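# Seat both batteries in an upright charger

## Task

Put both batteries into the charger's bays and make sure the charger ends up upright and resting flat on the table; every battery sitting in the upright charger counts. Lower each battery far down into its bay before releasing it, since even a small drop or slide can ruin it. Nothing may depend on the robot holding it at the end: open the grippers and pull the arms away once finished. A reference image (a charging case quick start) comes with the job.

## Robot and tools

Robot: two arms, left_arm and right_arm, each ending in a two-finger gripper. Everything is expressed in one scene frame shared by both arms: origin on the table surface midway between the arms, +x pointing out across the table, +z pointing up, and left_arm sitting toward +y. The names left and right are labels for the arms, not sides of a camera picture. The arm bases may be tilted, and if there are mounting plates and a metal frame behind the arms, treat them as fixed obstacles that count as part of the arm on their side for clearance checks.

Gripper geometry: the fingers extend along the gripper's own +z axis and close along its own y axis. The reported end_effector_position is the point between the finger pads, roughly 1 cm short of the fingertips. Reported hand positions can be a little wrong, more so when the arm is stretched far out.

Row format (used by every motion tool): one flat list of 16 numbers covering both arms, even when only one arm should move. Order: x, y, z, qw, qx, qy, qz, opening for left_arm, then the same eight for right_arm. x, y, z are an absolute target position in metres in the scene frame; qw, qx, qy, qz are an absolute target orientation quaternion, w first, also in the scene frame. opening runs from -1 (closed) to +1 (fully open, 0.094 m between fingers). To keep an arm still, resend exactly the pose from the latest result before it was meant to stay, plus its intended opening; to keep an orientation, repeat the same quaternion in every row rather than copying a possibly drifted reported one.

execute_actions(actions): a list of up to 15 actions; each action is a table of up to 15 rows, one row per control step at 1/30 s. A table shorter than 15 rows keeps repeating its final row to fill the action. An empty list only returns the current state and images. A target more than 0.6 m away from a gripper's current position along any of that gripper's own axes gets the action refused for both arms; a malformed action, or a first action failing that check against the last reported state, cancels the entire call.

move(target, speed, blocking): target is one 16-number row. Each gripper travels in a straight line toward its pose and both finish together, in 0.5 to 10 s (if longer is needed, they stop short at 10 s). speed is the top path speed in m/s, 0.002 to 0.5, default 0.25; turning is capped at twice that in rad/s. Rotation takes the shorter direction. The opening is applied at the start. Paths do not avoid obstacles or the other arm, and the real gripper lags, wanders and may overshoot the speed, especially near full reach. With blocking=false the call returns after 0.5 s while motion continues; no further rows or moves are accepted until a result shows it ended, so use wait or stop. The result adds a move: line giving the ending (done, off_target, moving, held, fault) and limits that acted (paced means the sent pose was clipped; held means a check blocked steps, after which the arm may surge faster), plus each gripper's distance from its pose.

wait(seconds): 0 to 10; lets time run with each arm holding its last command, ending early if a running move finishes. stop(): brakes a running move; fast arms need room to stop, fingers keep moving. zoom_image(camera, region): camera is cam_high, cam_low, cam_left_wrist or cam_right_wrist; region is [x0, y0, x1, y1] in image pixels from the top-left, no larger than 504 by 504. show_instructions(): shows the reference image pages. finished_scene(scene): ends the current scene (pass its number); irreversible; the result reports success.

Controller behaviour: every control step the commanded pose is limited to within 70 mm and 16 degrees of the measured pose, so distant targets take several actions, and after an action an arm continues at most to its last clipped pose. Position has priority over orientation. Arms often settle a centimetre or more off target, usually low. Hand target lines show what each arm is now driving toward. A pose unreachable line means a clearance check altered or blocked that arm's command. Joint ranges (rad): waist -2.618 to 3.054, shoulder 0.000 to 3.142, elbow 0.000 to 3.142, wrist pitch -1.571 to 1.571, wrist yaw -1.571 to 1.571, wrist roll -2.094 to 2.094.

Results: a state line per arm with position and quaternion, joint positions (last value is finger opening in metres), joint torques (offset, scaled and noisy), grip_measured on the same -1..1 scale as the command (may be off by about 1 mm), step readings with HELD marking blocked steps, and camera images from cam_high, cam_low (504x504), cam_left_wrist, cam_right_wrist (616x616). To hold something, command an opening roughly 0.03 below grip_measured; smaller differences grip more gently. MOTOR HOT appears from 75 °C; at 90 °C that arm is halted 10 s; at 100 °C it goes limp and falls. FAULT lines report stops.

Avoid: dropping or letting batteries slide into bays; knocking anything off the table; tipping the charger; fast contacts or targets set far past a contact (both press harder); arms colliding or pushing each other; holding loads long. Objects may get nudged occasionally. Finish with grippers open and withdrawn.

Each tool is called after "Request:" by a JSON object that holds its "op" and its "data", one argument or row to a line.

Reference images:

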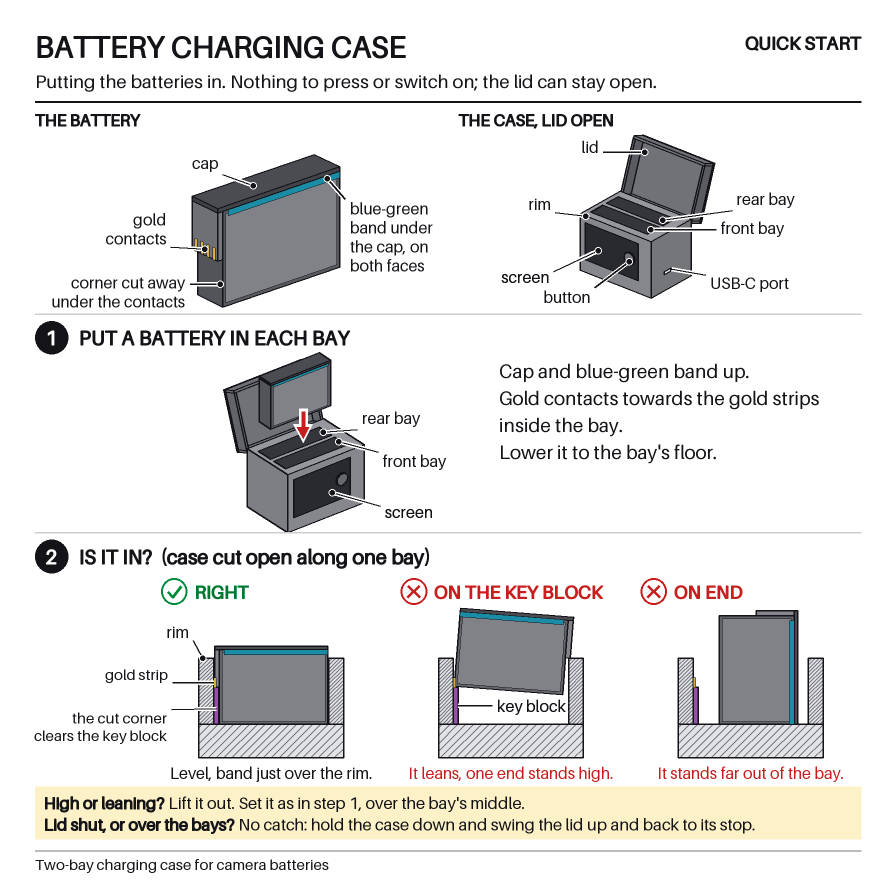

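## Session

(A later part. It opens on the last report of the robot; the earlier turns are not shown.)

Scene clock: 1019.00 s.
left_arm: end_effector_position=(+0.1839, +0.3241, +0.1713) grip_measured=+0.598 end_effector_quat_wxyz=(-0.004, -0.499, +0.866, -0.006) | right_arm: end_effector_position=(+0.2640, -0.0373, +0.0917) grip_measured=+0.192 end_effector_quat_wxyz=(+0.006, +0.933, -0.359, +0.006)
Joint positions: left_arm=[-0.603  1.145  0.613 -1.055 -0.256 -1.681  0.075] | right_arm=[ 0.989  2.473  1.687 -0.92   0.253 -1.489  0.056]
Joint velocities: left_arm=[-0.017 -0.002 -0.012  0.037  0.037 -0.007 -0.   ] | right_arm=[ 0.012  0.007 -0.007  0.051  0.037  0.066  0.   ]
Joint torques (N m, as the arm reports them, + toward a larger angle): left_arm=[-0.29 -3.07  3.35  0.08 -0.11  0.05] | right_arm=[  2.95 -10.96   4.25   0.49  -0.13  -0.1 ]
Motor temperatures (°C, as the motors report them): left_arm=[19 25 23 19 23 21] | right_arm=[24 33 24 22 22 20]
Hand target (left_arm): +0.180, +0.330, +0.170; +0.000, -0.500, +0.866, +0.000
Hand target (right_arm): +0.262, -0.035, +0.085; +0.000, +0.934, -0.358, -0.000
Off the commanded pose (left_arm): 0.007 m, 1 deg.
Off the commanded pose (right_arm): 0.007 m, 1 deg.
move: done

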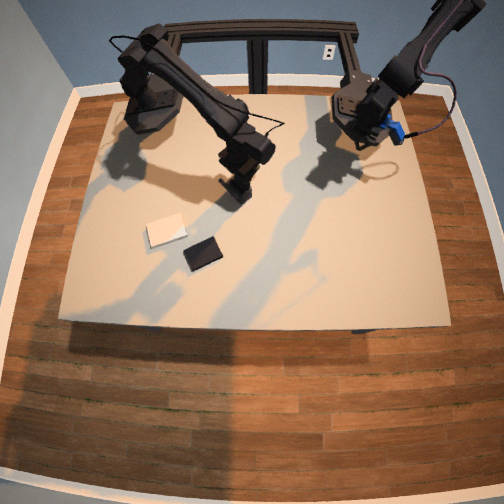

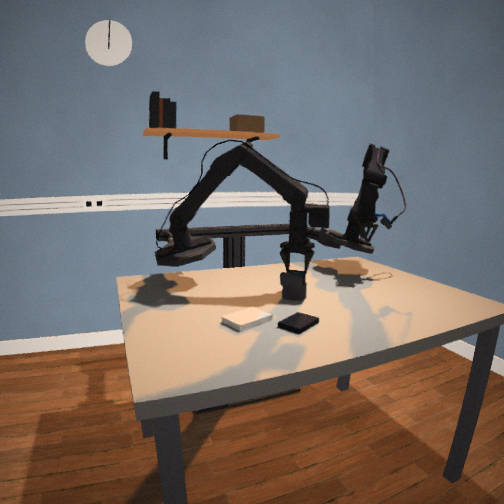

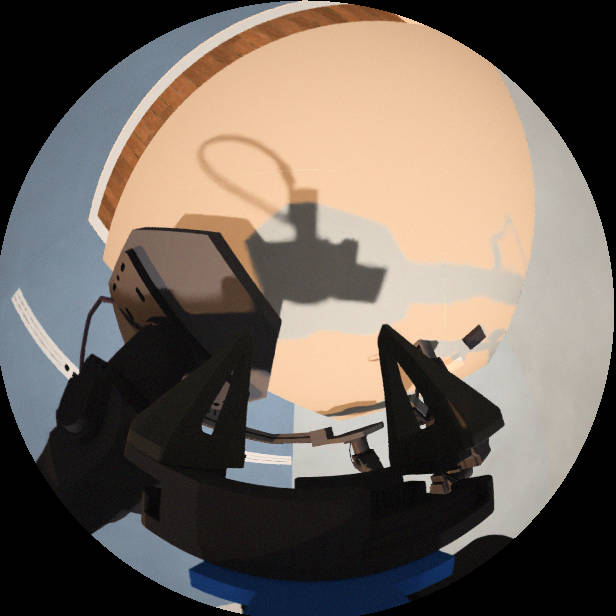

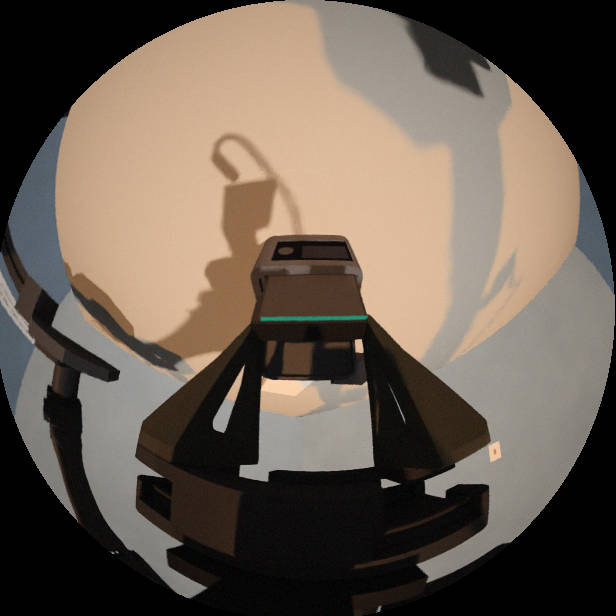

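Request:
{"op": "move", "data": {
  "target": [0.18,0.33,0.17,0,-0.5,0.866,0,0.6, 0.2628,-0.0356,0.17,0,-0.9336,0.3584,0,0.165],
  "speed": 0.08
}}

Request:
{"op": "execute_actions", "data": {
  "actions": [
    [[0.18,0.33,0.17,0,-0.5,0.866,0,0.6,0.2628,-0.0356,0.1456,0,-0.9336,0.3584,0,0.165],[0.18,0.33,0.17,0,-0.5,0.866,0,0.6,0.2628,-0.0356,0.1442,0,-0.9336,0.3584,0,0.165],[0.18,0.33,0.17,0,-0.5,0.866,0,0.6,0.2628,-0.0356,0.1428,0,-0.9336,0.3584,0,0.165],[0.18,0.33,0.17,0,-0.5,0.866,0,0.6,0.2628,-0.0356,0.1414,0,-0.9336,0.3584,0,0.165],[0.18,0.33,0.17,0,-0.5,0.866,0,0.6,0.2628,-0.0356,0.14,0,-0.9336,0.3584,0,0.165],[0.18,0.33,0.17,0,-0.5,0.866,0,0.6,0.2628,-0.0356,0.1386,0,-0.9336,0.3584,0,0.165],[0.18,0.33,0.17,0,-0.5,0.866,0,0.6,0.2628,-0.0356,0.1372,0,-0.9336,0.3584,0,0.165],[0.18,0.33,0.17,0,-0.5,0.866,0,0.6,0.2628,-0.0356,0.1358,0,-0.9336,0.3584,0,0.165],[0.18,0.33,0.17,0,-0.5,0.866,0,0.6,0.2628,-0.0356,0.1344,0,-0.9336,0.3584,0,0.165],[0.18,0.33,0.17,0,-0.5,0.866,0,0.6,0.2628,-0.0356,0.133,0,-0.9336,0.3584,0,0.165],[0.18,0.33,0.17,0,-0.5,0.866,0,0.6,0.2628,-0.0356,0.1316,0,-0.9336,0.3584,0,0.165],[0.18,0.33,0.17,0,-0.5,0.866,0,0.6,0.2628,-0.0356,0.1302,0,-0.9336,0.3584,0,0.165],[0.18,0.33,0.17,0,-0.5,0.866,0,0.6,0.2628,-0.0356,0.1288,0,-0.9336,0.3584,0,0.165],[0.18,0.33,0.17,0,-0.5,0.866,0,0.6,0.2628,-0.0356,0.1274,0,-0.9336,0.3584,0,0.165],[0.18,0.33,0.17,0,-0.5,0.866,0,0.6,0.2628,-0.0356,0.126,0,-0.9336,0.3584,0,0.165]],
    [[0.18,0.33,0.17,0,-0.5,0.866,0,0.6,0.2628,-0.0356,0.1246,0,-0.9336,0.3584,0,0.165],[0.18,0.33,0.17,0,-0.5,0.866,0,0.6,0.2628,-0.0356,0.1232,0,-0.9336,0.3584,0,0.165],[0.18,0.33,0.17,0,-0.5,0.866,0,0.6,0.2628,-0.0356,0.1218,0,-0.9336,0.3584,0,0.165],[0.18,0.33,0.17,0,-0.5,0.866,0,0.6,0.2628,-0.0356,0.1204,0,-0.9336,0.3584,0,0.165],[0.18,0.33,0.17,0,-0.5,0.866,0,0.6,0.2628,-0.0356,0.119,0,-0.9336,0.3584,0,0.165],[0.18,0.33,0.17,0,-0.5,0.866,0,0.6,0.2628,-0.0356,0.1176,0,-0.9336,0.3584,0,0.165],[0.18,0.33,0.17,0,-0.5,0.866,0,0.6,0.2628,-0.0356,0.1162,0,-0.9336,0.3584,0,0.165],[0.18,0.33,0.17,0,-0.5,0.866,0,0.6,0.2628,-0.0356,0.1148,0,-0.9336,0.3584,0,0.165],[0.18,0.33,0.17,0,-0.5,0.866,0,0.6,0.2628,-0.0356,0.1134,0,-0.9336,0.3584,0,0.165],[0.18,0.33,0.17,0,-0.5,0.866,0,0.6,0.2628,-0.0356,0.112,0,-0.9336,0.3584,0,0.165],[0.18,0.33,0.17,0,-0.5,0.866,0,0.6,0.2628,-0.0356,0.1106,0,-0.9336,0.3584,0,0.165],[0.18,0.33,0.17,0,-0.5,0.866,0,0.6,0.2628,-0.0356,0.1092,0,-0.9336,0.3584,0,0.165],[0.18,0.33,0.17,0,-0.5,0.866,0,0.6,0.2628,-0.0356,0.1078,0,-0.9336,0.3584,0,0.165],[0.18,0.33,0.17,0,-0.5,0.866,0,0.6,0.2628,-0.0356,0.1064,0,-0.9336,0.3584,0,0.165],[0.18,0.33,0.17,0,-0.5,0.866,0,0.6,0.2628,-0.0356,0.105,0,-0.9336,0.3584,0,0.165]],
    [[0.18,0.33,0.17,0,-0.5,0.866,0,0.6,0.2628,-0.0356,0.1036,0,-0.9336,0.3584,0,0.165],[0.18,0.33,0.17,0,-0.5,0.866,0,0.6,0.2628,-0.0356,0.1022,0,-0.9336,0.3584,0,0.165],[0.18,0.33,0.17,0,-0.5,0.866,0,0.6,0.2628,-0.0356,0.1008,0,-0.9336,0.3584,0,0.165],[0.18,0.33,0.17,0,-0.5,0.866,0,0.6,0.2628,-0.0356,0.0994,0,-0.9336,0.3584,0,0.165],[0.18,0.33,0.17,0,-0.5,0.866,0,0.6,0.2628,-0.0356,0.098,0,-0.9336,0.3584,0,0.165],[0.18,0.33,0.17,0,-0.5,0.866,0,0.6,0.2628,-0.0356,0.0966,0,-0.9336,0.3584,0,0.165],[0.18,0.33,0.17,0,-0.5,0.866,0,0.6,0.2628,-0.0356,0.0952,0,-0.9336,0.3584,0,0.165],[0.18,0.33,0.17,0,-0.5,0.866,0,0.6,0.2628,-0.0356,0.0938,0,-0.9336,0.3584,0,0.165],[0.18,0.33,0.17,0,-0.5,0.866,0,0.6,0.2628,-0.0356,0.0924,0,-0.9336,0.3584,0,0.165],[0.18,0.33,0.17,0,-0.5,0.866,0,0.6,0.2628,-0.0356,0.091,0,-0.9336,0.3584,0,0.165],[0.18,0.33,0.17,0,-0.5,0.866,0,0.6,0.2628,-0.0356,0.0896,0,-0.9336,0.3584,0,0.165],[0.18,0.33,0.17,0,-0.5,0.866,0,0.6,0.2628,-0.0356,0.0882,0,-0.9336,0.3584,0,0.165],[0.18,0.33,0.17,0,-0.5,0.866,0,0.6,0.2628,-0.0356,0.0868,0,-0.9336,0.3584,0,0.165],[0.18,0.33,0.17,0,-0.5,0.866,0,0.6,0.2628,-0.0356,0.0854,0,-0.9336,0.3584,0,0.165],[0.18,0.33,0.17,0,-0.5,0.866,0,0.6,0.2628,-0.0356,0.084,0,-0.9336,0.3584,0,0.165]],
    [[0.18,0.33,0.17,0,-0.5,0.866,0,0.6,0.2628,-0.0356,0.084,0,-0.9336,0.3584,0,0.165]]
  ]
}}

Scene clock: 1053.20 s.
left_arm: end_effector_position=(+0.1839, +0.3241, +0.1713) grip_measured=+0.598 end_effector_quat_wxyz=(-0.004, -0.499, +0.866, -0.006) | right_arm: end_effector_position=(+0.2623, -0.0453, +0.1464) grip_measured=+0.192 end_effector_quat_wxyz=(+0.025, +0.934, -0.357, -0.000)
Joint positions: left_arm=[-0.603  1.145  0.613 -1.055 -0.256 -1.681  0.075] | right_arm=[ 1.01   2.414  1.809 -1.148  0.248 -1.461  0.056]
Joint velocities: left_arm=[ 0.002 -0.027  0.002 -0.095 -0.037  0.051 -0.001] | right_arm=[-0.012 -0.007  0.012  0.022 -0.066 -0.037 -0.   ]
Joint torques (N m, as the arm reports them, + toward a larger angle): left_arm=[-0.2  -3.16  3.33  0.05 -0.09  0.02] | right_arm=[  4.64 -13.96   9.43  -0.15  -0.15   0.08]
Motor temperatures (°C, as the motors report them): left_arm=[18 25 23 19 23 21] | right_arm=[24 33 24 22 22 20]
Hand target (left_arm): +0.180, +0.330, +0.170; +0.000, -0.500, +0.866, +0.000
Hand target (right_arm): +0.263, -0.036, +0.170; -0.000, +0.934, -0.358, +0.000
Off the commanded pose (left_arm): 0.007 m, 1 deg.
Off the commanded pose (right_arm): 0.026 m, 3 deg.
move: off_target (right_arm)

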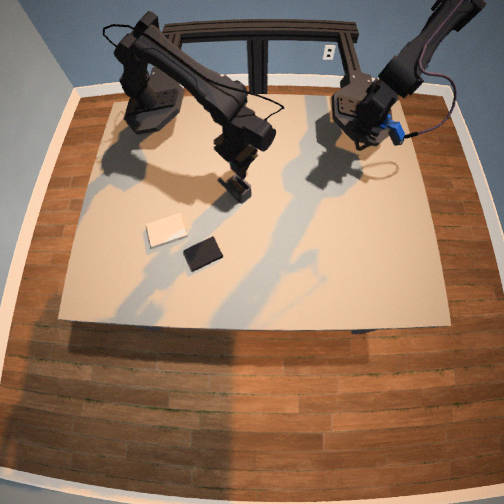

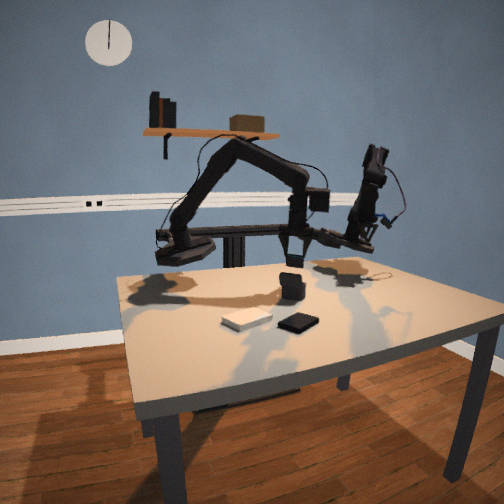

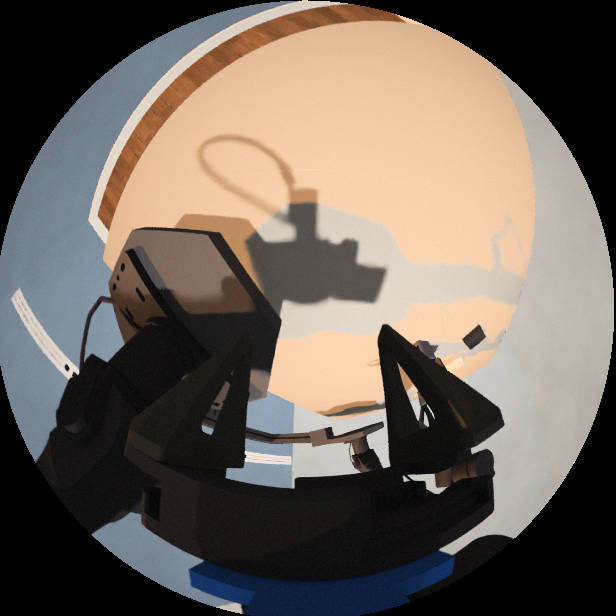

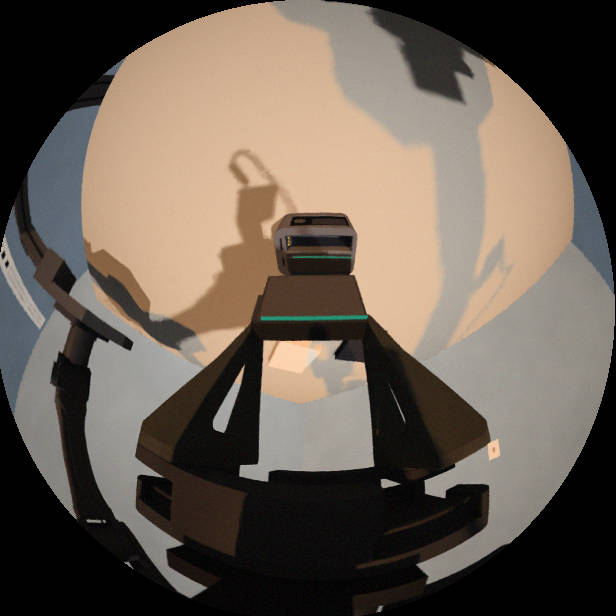

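Scene clock: 1055.20 s.
left_arm: end_effector_position=(+0.1839, +0.3241, +0.1713) grip_measured=+0.598 end_effector_quat_wxyz=(-0.004, -0.499, +0.866, -0.006) | right_arm: end_effector_position=(+0.2639, -0.0371, +0.0872) grip_measured=+0.192 end_effector_quat_wxyz=(+0.006, +0.933, -0.360, +0.005)
Joint positions: left_arm=[-0.603  1.145  0.613 -1.055 -0.256 -1.681  0.075] | right_arm=[ 0.986  2.482  1.684 -0.909  0.251 -1.488  0.056]
Joint velocities: left_arm=[ 0.007  0.002  0.002  0.037  0.007  0.037 -0.001] | right_arm=[-0.007 -0.012 -0.002 -0.051 -0.037 -0.022  0.   ]
Joint torques (N m, as the arm reports them, + toward a larger angle): left_arm=[-0.26 -3.21  3.29  0.04 -0.07  0.01] | right_arm=[  3.04 -11.62   4.3    0.41  -0.08  -0.1 ]
Motor temperatures (°C, as the motors report them): left_arm=[18 25 23 19 23 21] | right_arm=[24 33 24 22 22 20]
Hand target (left_arm): +0.180, +0.330, +0.170; +0.000, -0.500, +0.866, +0.000
Hand target (right_arm): +0.263, -0.036, +0.084; +0.000, +0.934, -0.359, +0.000
Off the commanded pose (left_arm): 0.007 m, 1 deg.
Off the commanded pose (right_arm): 0.004 m, 1 deg.
Step readings (end_effector_position; steps 1 to 15: 1st action; 16 to 30: 2nd action; 31 to 45: 3rd action; 46 to 60: 4th action):
0: left_arm (+0.1839, +0.3241, +0.1713) | right_arm (+0.2623, -0.0453, +0.1464)
1: left_arm (+0.1839, +0.3241, +0.1713) | right_arm (+0.2623, -0.0450, +0.1455)
2: left_arm (+0.1839, +0.3241, +0.1713) | right_arm (+0.2627, -0.0440, +0.1444)
4: left_arm (+0.1839, +0.3241, +0.1713) | right_arm (+0.2624, -0.0431, +0.1411)
8: left_arm (+0.1839, +0.3241, +0.1713) | right_arm (+0.2616, -0.0425, +0.1368)
15: left_arm (+0.1839, +0.3241, +0.1713) | right_arm (+0.2623, -0.0394, +0.1317)
16: left_arm (+0.1839, +0.3241, +0.1713) | right_arm (+0.2622, -0.0392, +0.1310)
17: left_arm (+0.1839, +0.3241, +0.1713) | right_arm (+0.2622, -0.0389, +0.1301)
19: left_arm (+0.1839, +0.3241, +0.1713) | right_arm (+0.2622, -0.0381, +0.1275)
23: left_arm (+0.1839, +0.3241, +0.1713) | right_arm (+0.2617, -0.0384, +0.1199)
30: left_arm (+0.1839, +0.3241, +0.1713) | right_arm (+0.2617, -0.0397, +0.1086)
31: left_arm (+0.1839, +0.3241, +0.1713) | right_arm (+0.2617, -0.0396, +0.1075)
32: left_arm (+0.1839, +0.3241, +0.1713) | right_arm (+0.2618, -0.0395, +0.1062)
34: left_arm (+0.1839, +0.3241, +0.1713) | right_arm (+0.2619, -0.0390, +0.1039)
38: left_arm (+0.1839, +0.3241, +0.1713) | right_arm (+0.2619, -0.0386, +0.0985)
45: left_arm (+0.1839, +0.3241, +0.1713) | right_arm (+0.2631, -0.0383, +0.0918)
46: left_arm (+0.1839, +0.3241, +0.1713) | right_arm (+0.2635, -0.0385, +0.0915)
47: left_arm (+0.1839, +0.3241, +0.1713) | right_arm (+0.2637, -0.0387, +0.0914)
49: left_arm (+0.1839, +0.3241, +0.1713) | right_arm (+0.2641, -0.0385, +0.0914)
53: left_arm (+0.1839, +0.3241, +0.1713) | right_arm (+0.2639, -0.0376, +0.0885)
60: end_effector_position above

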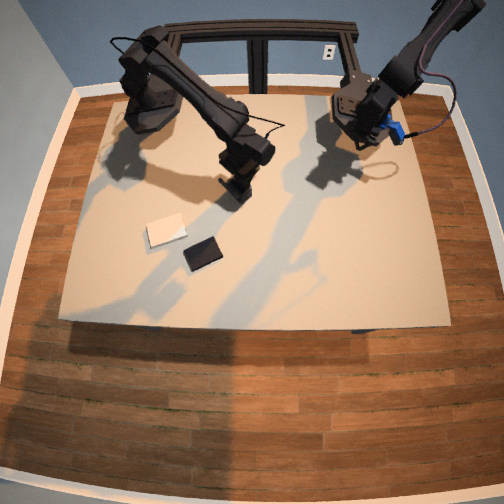

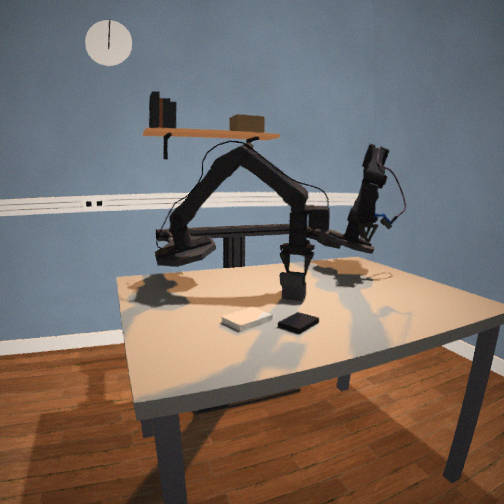

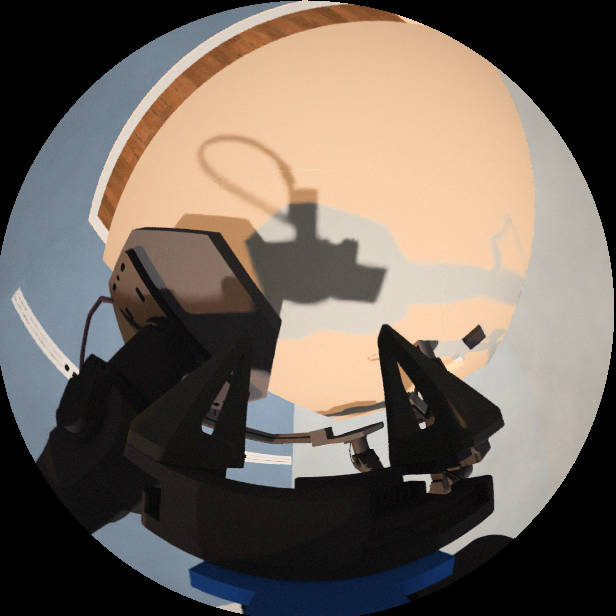

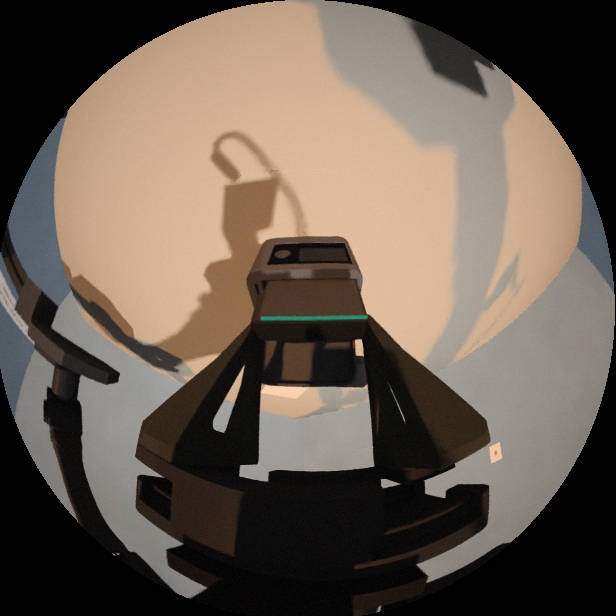

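Request:
{"op": "zoom_image", "data": {
  "camera": "cam_right_wrist",
  "region": [220,200,410,390]
}}

Region (220, 200, 410, 390) of cam_right_wrist's 616x616 image, scaled by 2.653, with more detail than that image has.

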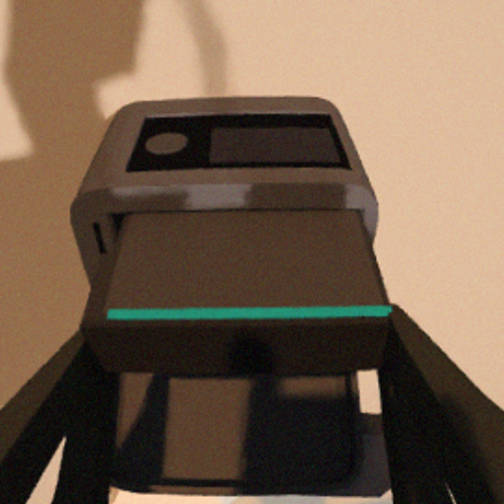

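It's inside. Continue down slowly.

Request:
{"op": "move", "data": {
  "target": [0.18,0.33,0.17,0,-0.5,0.866,0,0.6, 0.2634,-0.0362,0.068,0,-0.9336,0.3584,0,0.165],
  "speed": 0.015
}}

Request:
{"op": "move", "data": {
  "target": [0.18,0.33,0.17,0,-0.5,0.866,0,0.6, 0.2634,-0.0362,0.058,0,-0.9336,0.3584,0,0.165],
  "speed": 0.012
}}

Request:
{"op": "zoom_image", "data": {
  "camera": "cam_right_wrist",
  "region": [220,200,410,390]
}}

Scene clock: 1060.47 s.
left_arm: end_effector_position=(+0.1839, +0.3241, +0.1713) grip_measured=+0.598 end_effector_quat_wxyz=(-0.004, -0.499, +0.866, -0.006) | right_arm: end_effector_position=(+0.2632, -0.0385, +0.0768) grip_measured=+0.192 end_effector_quat_wxyz=(+0.009, +0.934, -0.357, +0.005)
Joint positions: left_arm=[-0.603  1.145  0.613 -1.055 -0.256 -1.681  0.075] | right_arm=[ 0.981  2.498  1.668 -0.881  0.253 -1.5    0.056]
Joint velocities: left_arm=[ 0.002  0.002 -0.012 -0.022 -0.022  0.051 -0.   ] | right_arm=[-0.007  0.002 -0.012 -0.022 -0.037  0.037  0.   ]
Joint torques (N m, as the arm reports them, + toward a larger angle): left_arm=[-0.29 -3.17  3.23  0.05 -0.12  0.03] | right_arm=[  2.46 -10.74   3.83   0.57  -0.12  -0.1 ]
Motor temperatures (°C, as the motors report them): left_arm=[18 25 23 19 23 21] | right_arm=[24 33 24 22 22 20]
Hand target (left_arm): +0.180, +0.330, +0.170; +0.000, -0.500, +0.866, +0.000
Hand target (right_arm): +0.263, -0.037, +0.068; +0.001, +0.934, -0.358, -0.000
Off the commanded pose (left_arm): 0.007 m, 1 deg.
Off the commanded pose (right_arm): 0.009 m, 1 deg.
move: done

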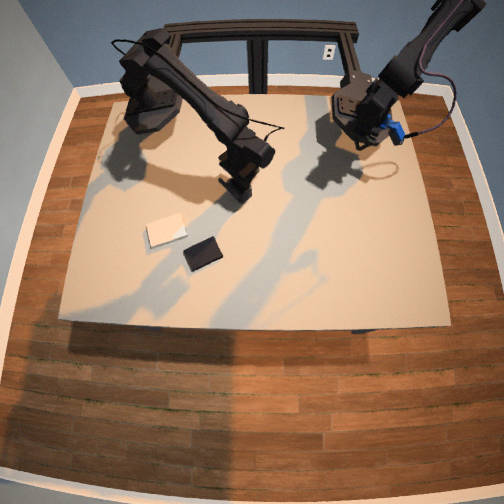

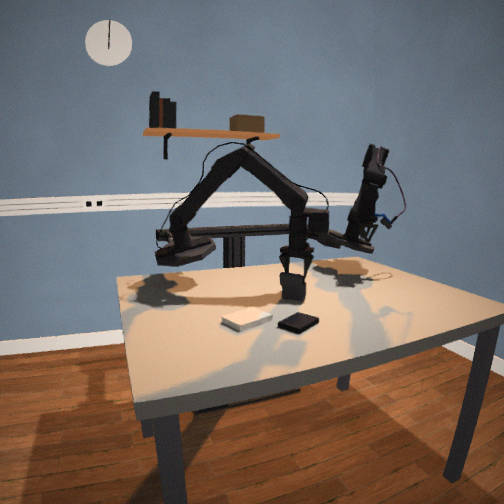

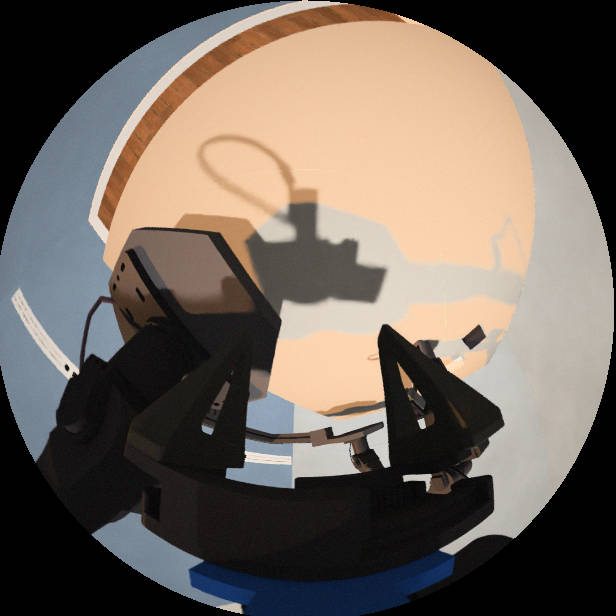

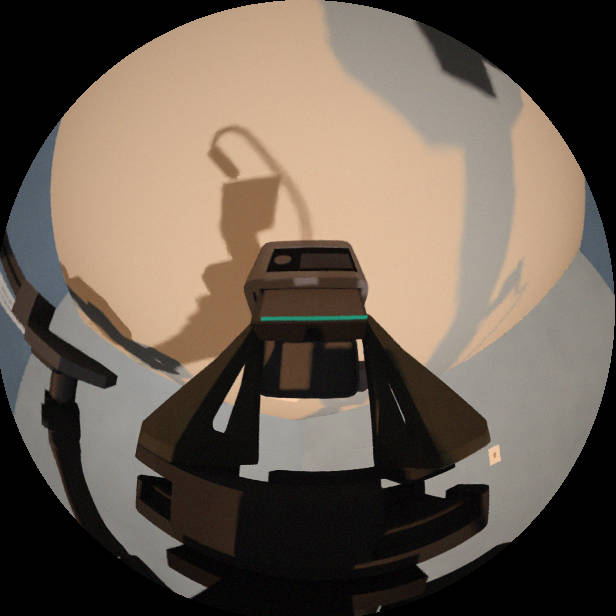

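Scene clock: 1062.27 s.
left_arm: end_effector_position=(+0.1839, +0.3241, +0.1713) grip_measured=+0.598 end_effector_quat_wxyz=(-0.004, -0.499, +0.866, -0.006) | right_arm: end_effector_position=(+0.2630, -0.0385, +0.0762) grip_measured=+0.192 end_effector_quat_wxyz=(+0.009, +0.935, -0.356, +0.005)
Joint positions: left_arm=[-0.603  1.145  0.613 -1.055 -0.256 -1.681  0.075] | right_arm=[ 0.981  2.498  1.665 -0.877  0.254 -1.503  0.056]
Joint velocities: left_arm=[ 0.007  0.002  0.002  0.022 -0.037  0.007 -0.   ] | right_arm=[-0.007 -0.012 -0.012  0.007  0.022  0.007 -0.001]
Joint torques (N m, as the arm reports them, + toward a larger angle): left_arm=[-0.33 -3.06  3.32  0.07 -0.11  0.02] | right_arm=[ 2.11 -9.47  2.91  0.82 -0.11 -0.14]
Motor temperatures (°C, as the motors report them): left_arm=[18 25 23 19 23 21] | right_arm=[24 33 24 22 22 20]
Hand target (left_arm): +0.180, +0.330, +0.170; +0.000, -0.500, +0.866, +0.000
Hand target (right_arm): +0.263, -0.037, +0.059; +0.001, +0.934, -0.358, -0.000
Off the commanded pose (left_arm): 0.007 m, 1 deg.
Off the commanded pose (right_arm): 0.018 m, 1 deg.
move: off_target (right_arm)

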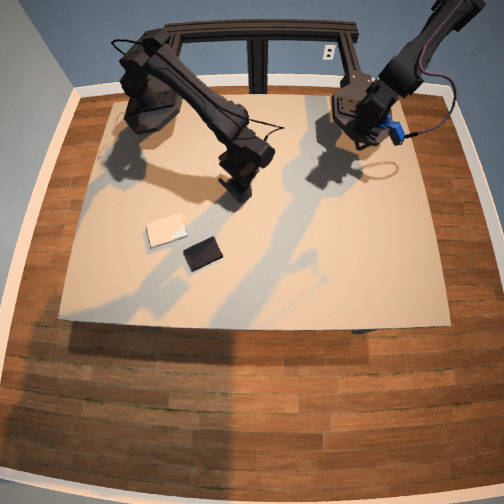

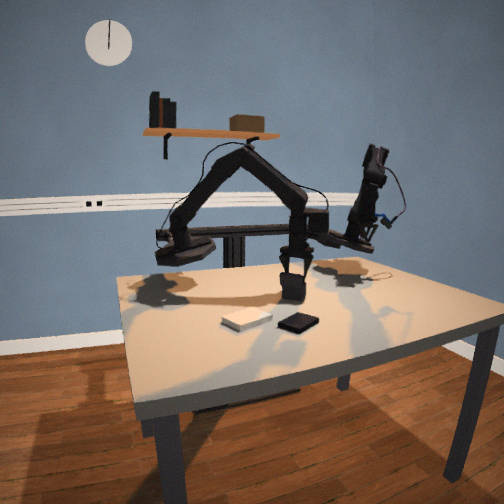

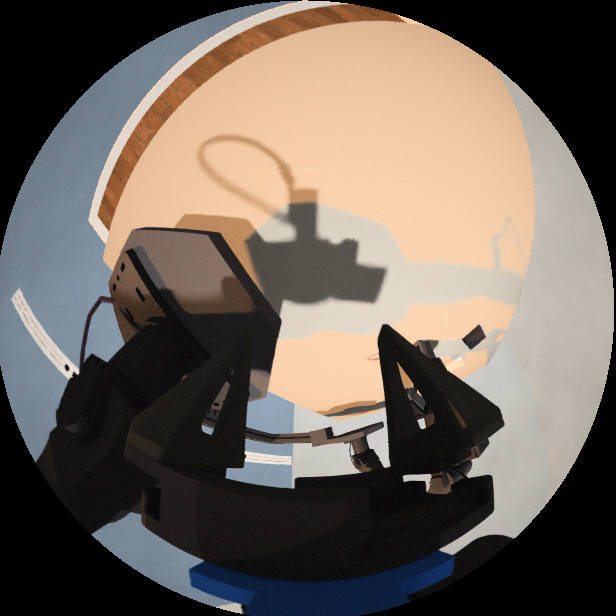

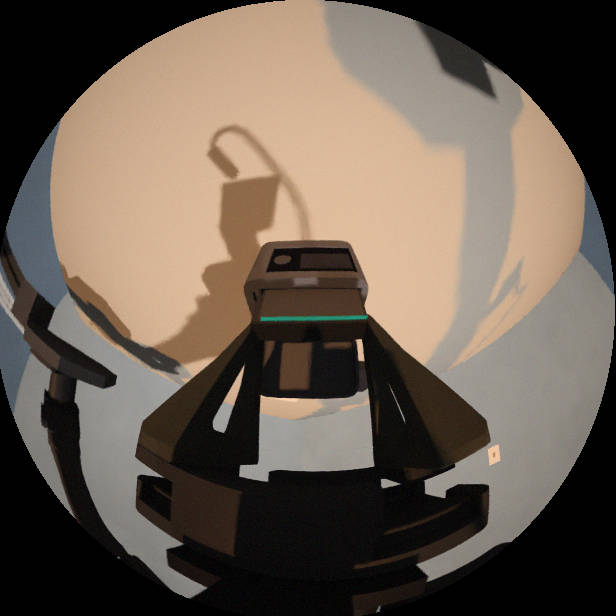

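Region (220, 200, 410, 390) of cam_right_wrist's 616x616 image, scaled by 2.653, with more detail than that image has.

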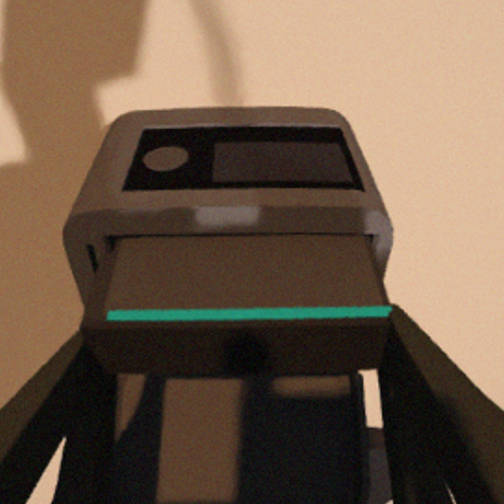

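Request:
{"op": "move", "data": {
  "target": [0.18,0.33,0.17,0,-0.5,0.866,0,0.6, 0.2630,-0.0375,0.072,0,-0.9336,0.3584,0,0.165],
  "speed": 0.02
}}

Request:
{"op": "zoom_image", "data": {
  "camera": "cam_low",
  "region": [260,240,330,310]
}}

Request:
{"op": "zoom_image", "data": {
  "camera": "cam_right_wrist",
  "region": [235,255,385,345]
}}

Scene clock: 1069.50 s.
left_arm: end_effector_position=(+0.1839, +0.3241, +0.1713) grip_measured=+0.598 end_effector_quat_wxyz=(-0.004, -0.499, +0.866, -0.006) | right_arm: end_effector_position=(+0.2629, -0.0389, +0.0762) grip_measured=+0.192 end_effector_quat_wxyz=(+0.009, +0.935, -0.356, +0.005)
Joint positions: left_arm=[-0.603  1.145  0.613 -1.055 -0.256 -1.681  0.075] | right_arm=[ 0.981  2.498  1.665 -0.879  0.254 -1.503  0.056]
Joint velocities: left_arm=[-0.007 -0.002  0.007  0.051 -0.066 -0.007 -0.   ] | right_arm=[ 0.002  0.002 -0.002  0.007  0.066 -0.051  0.   ]
Joint torques (N m, as the arm reports them, + toward a larger angle): left_arm=[-0.34 -3.2   3.31  0.08 -0.09  0.02] | right_arm=[  2.66 -11.68   3.87   0.45  -0.13  -0.03]
Motor temperatures (°C, as the motors report them): left_arm=[18 25 23 19 23 21] | right_arm=[24 33 24 22 22 20]
Hand target (left_arm): +0.180, +0.330, +0.170; +0.000, -0.500, +0.866, +0.000
Hand target (right_arm): +0.263, -0.038, +0.072; +0.000, +0.934, -0.358, +0.000
Off the commanded pose (left_arm): 0.007 m, 1 deg.
Off the commanded pose (right_arm): 0.004 m, 1 deg.
move: done

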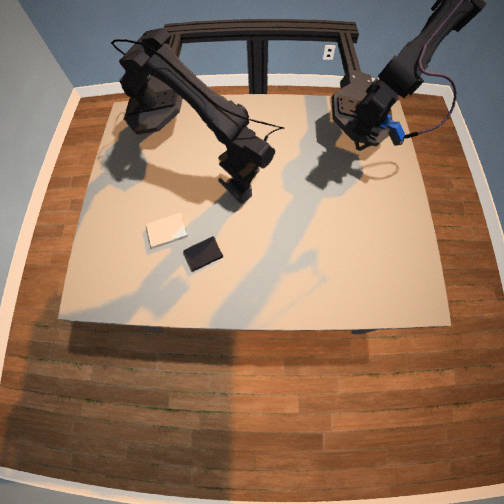

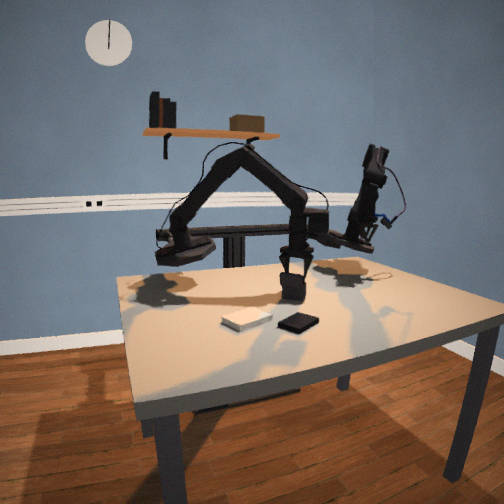

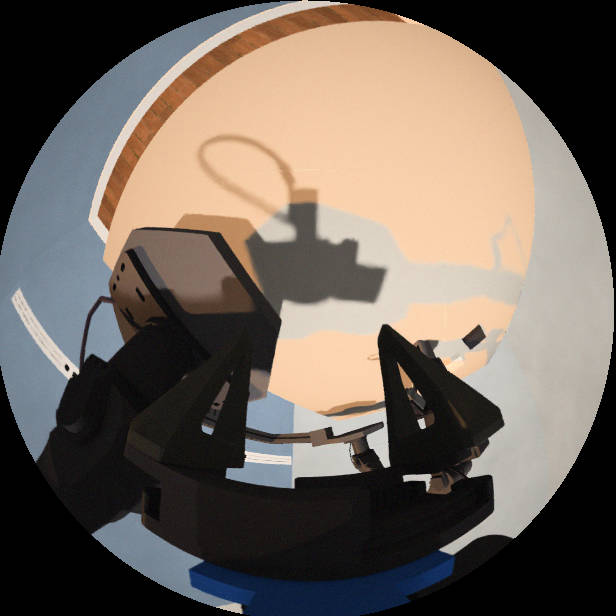

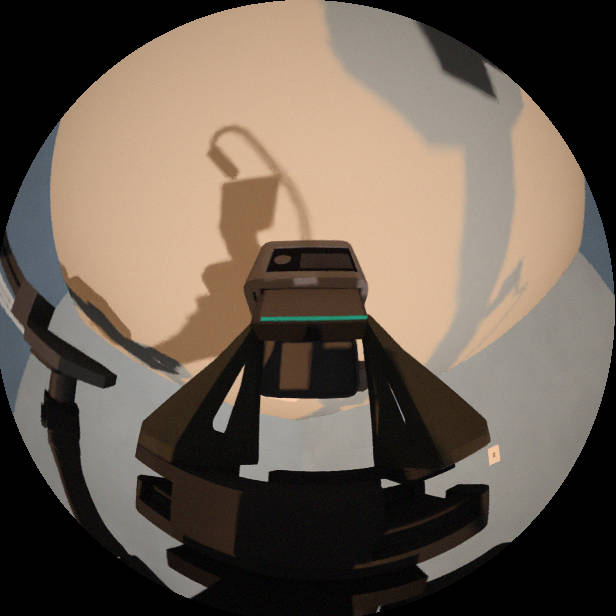

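Region (260, 240, 330, 310) of cam_low's 504x504 image, scaled by 7.200, with more detail than that image has.

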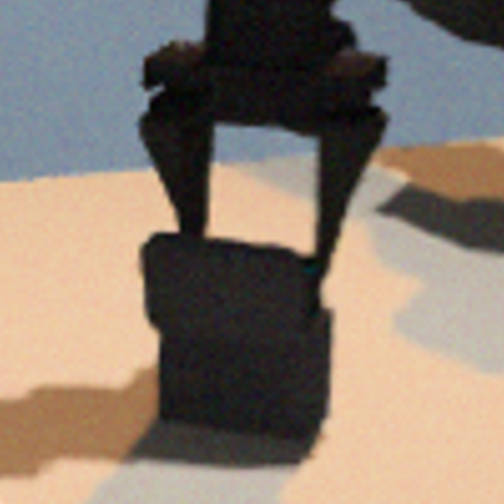

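Region (235, 255, 385, 345) of cam_right_wrist's 616x616 image, scaled by 3.360, with more detail than that image has; it fills the top 302 rows of this view, and the rest is white.

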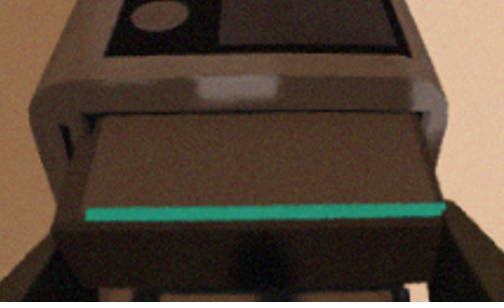

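Request:
{"op": "move", "data": {
  "target": [0.18,0.33,0.17,0,-0.5,0.866,0,0.6, 0.2628,-0.0380,0.080,0.0163,-0.9336,0.3584,-0.0063,0.165],
  "speed": 0.02
}}

Request:
{"op": "zoom_image", "data": {
  "camera": "cam_right_wrist",
  "region": [235,255,385,345]
}}

Scene clock: 1092.87 s.
left_arm: end_effector_position=(+0.1839, +0.3241, +0.1713) grip_measured=+0.598 end_effector_quat_wxyz=(-0.004, -0.499, +0.866, -0.006) | right_arm: end_effector_position=(+0.2626, -0.0395, +0.0775) grip_measured=+0.192 end_effector_quat_wxyz=(-0.005, +0.933, -0.359, +0.009)
Joint positions: left_arm=[-0.603  1.145  0.613 -1.055 -0.256 -1.681  0.075] | right_arm=[ 0.981  2.467  1.616 -0.83   0.253 -1.503  0.056]
Joint velocities: left_arm=[-0.007  0.017 -0.002 -0.007  0.066  0.007  0.001] | right_arm=[ 0.007 -0.007 -0.017 -0.037  0.007  0.066 -0.   ]
Joint torques (N m, as the arm reports them, + toward a larger angle): left_arm=[-0.23 -3.18  3.48  0.11 -0.09  0.  ] | right_arm=[  2.89 -12.64   3.81   0.44  -0.12  -0.09]
Motor temperatures (°C, as the motors report them): left_arm=[18 25 23 19 23 21] | right_arm=[24 33 23 22 22 20]
Hand target (left_arm): +0.180, +0.330, +0.170; +0.000, -0.500, +0.866, +0.000
Hand target (right_arm): +0.263, -0.038, +0.080; -0.016, +0.933, -0.358, +0.006
Off the commanded pose (left_arm): 0.007 m, 1 deg.
Off the commanded pose (right_arm): 0.003 m, 1 deg.
move: done

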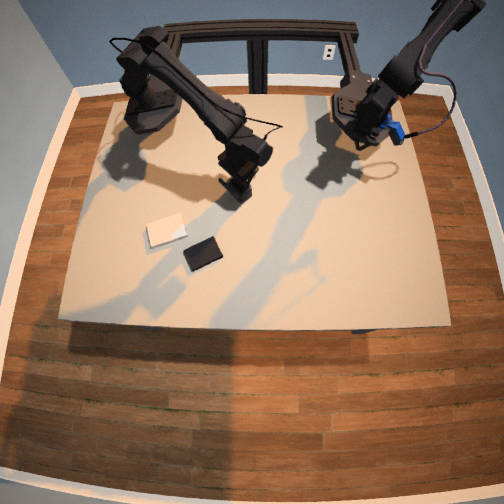

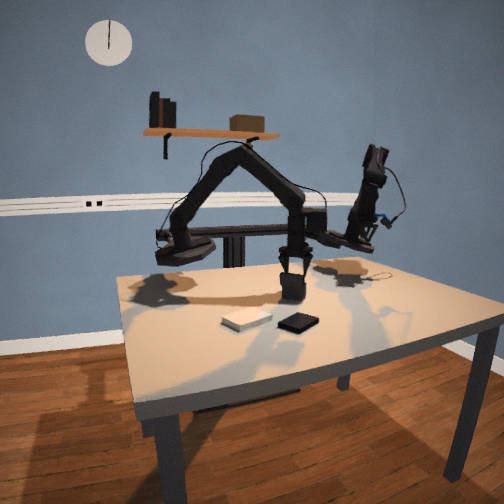

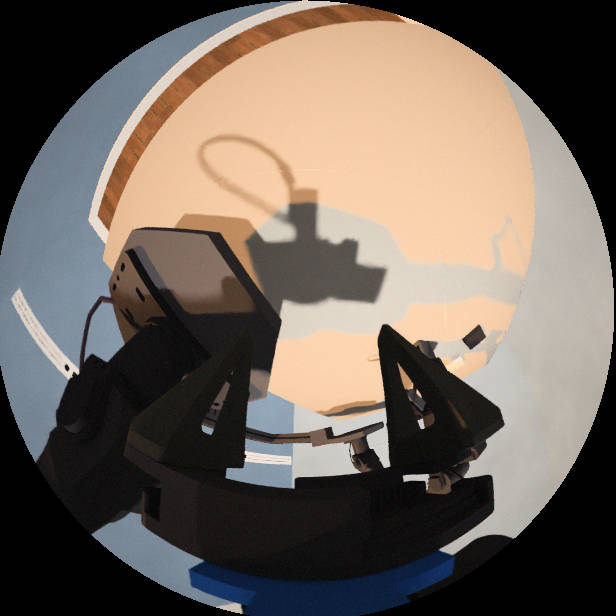

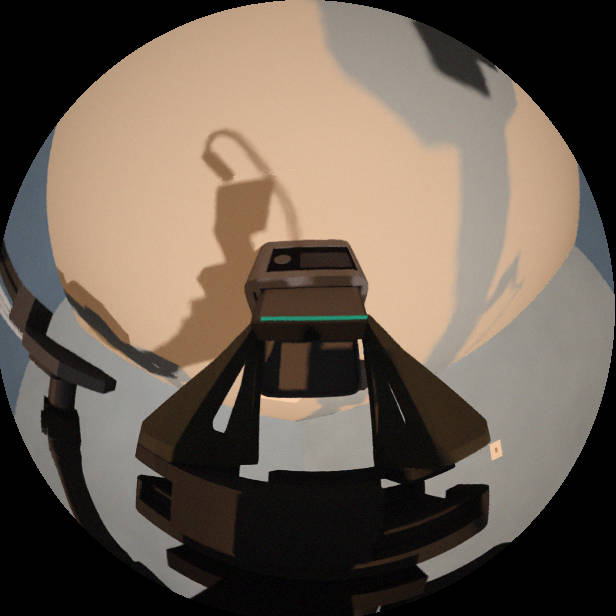

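Region (235, 255, 385, 345) of cam_right_wrist's 616x616 image, scaled by 3.360, with more detail than that image has; it fills the top 302 rows of this view, and the rest is white.

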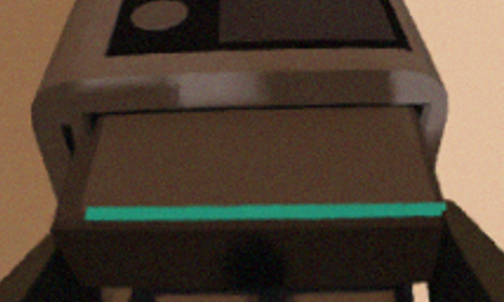

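Request:
{"op": "move", "data": {
  "target": [0.18,0.33,0.17,0,-0.5,0.866,0,0.6, 0.2630,-0.0380,0.064,0.0163,-0.9336,0.3584,-0.0063,0.165],
  "speed": 0.012
}}

Request:
{"op": "zoom_image", "data": {
  "camera": "cam_right_wrist",
  "region": [235,255,385,345]
}}

Scene clock: 1096.27 s.
left_arm: end_effector_position=(+0.1839, +0.3241, +0.1713) grip_measured=+0.598 end_effector_quat_wxyz=(-0.004, -0.499, +0.866, -0.006) | right_arm: end_effector_position=(+0.2622, -0.0396, +0.0765) grip_measured=+0.192 end_effector_quat_wxyz=(-0.005, +0.934, -0.356, +0.009)
Joint positions: left_arm=[-0.603  1.145  0.613 -1.055 -0.256 -1.681  0.075] | right_arm=[ 0.981  2.467  1.611 -0.824  0.253 -1.51   0.056]
Joint velocities: left_arm=[-0.002 -0.002  0.002 -0.007 -0.037 -0.022 -0.   ] | right_arm=[ 0.017 -0.002 -0.007 -0.037 -0.051  0.022 -0.   ]
Joint torques (N m, as the arm reports them, + toward a larger angle): left_arm=[-0.23 -3.17  3.38  0.06 -0.09  0.03] | right_arm=[  2.21 -10.33   2.74   0.83  -0.08  -0.1 ]
Motor temperatures (°C, as the motors report them): left_arm=[18 25 23 19 23 21] | right_arm=[24 33 23 22 22 20]
Hand target (left_arm): +0.180, +0.330, +0.170; +0.000, -0.500, +0.866, +0.000
Hand target (right_arm): +0.263, -0.038, +0.064; -0.015, +0.933, -0.358, +0.006
Off the commanded pose (left_arm): 0.007 m, 1 deg.
Off the commanded pose (right_arm): 0.013 m, 1 deg.
move: off_target (right_arm)

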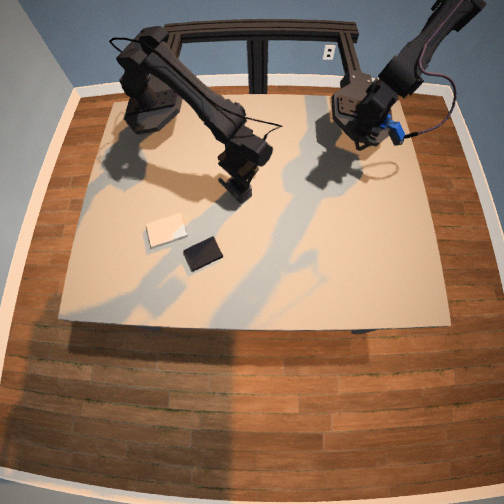

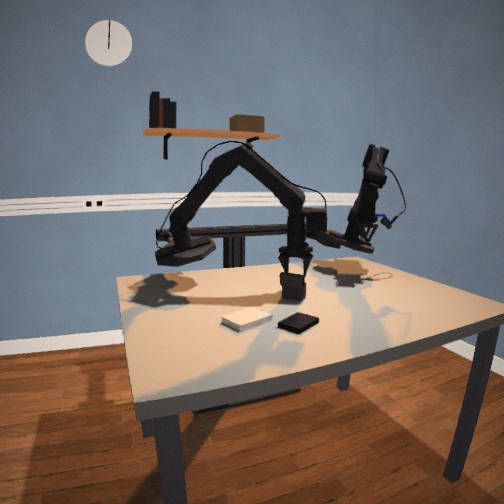

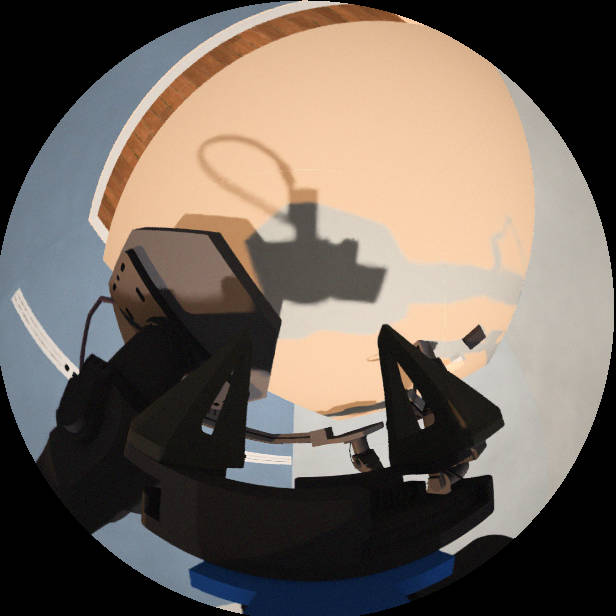

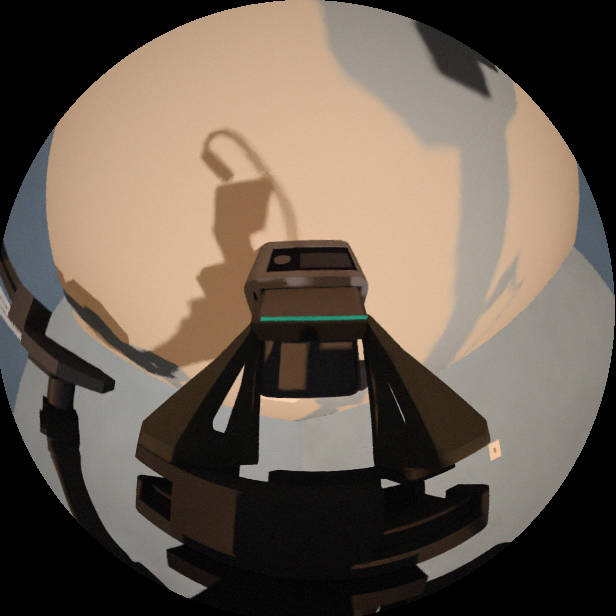

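Region (235, 255, 385, 345) of cam_right_wrist's 616x616 image, scaled by 3.360, with more detail than that image has; it fills the top 302 rows of this view, and the rest is white.

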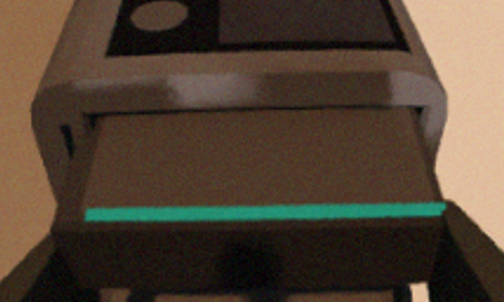

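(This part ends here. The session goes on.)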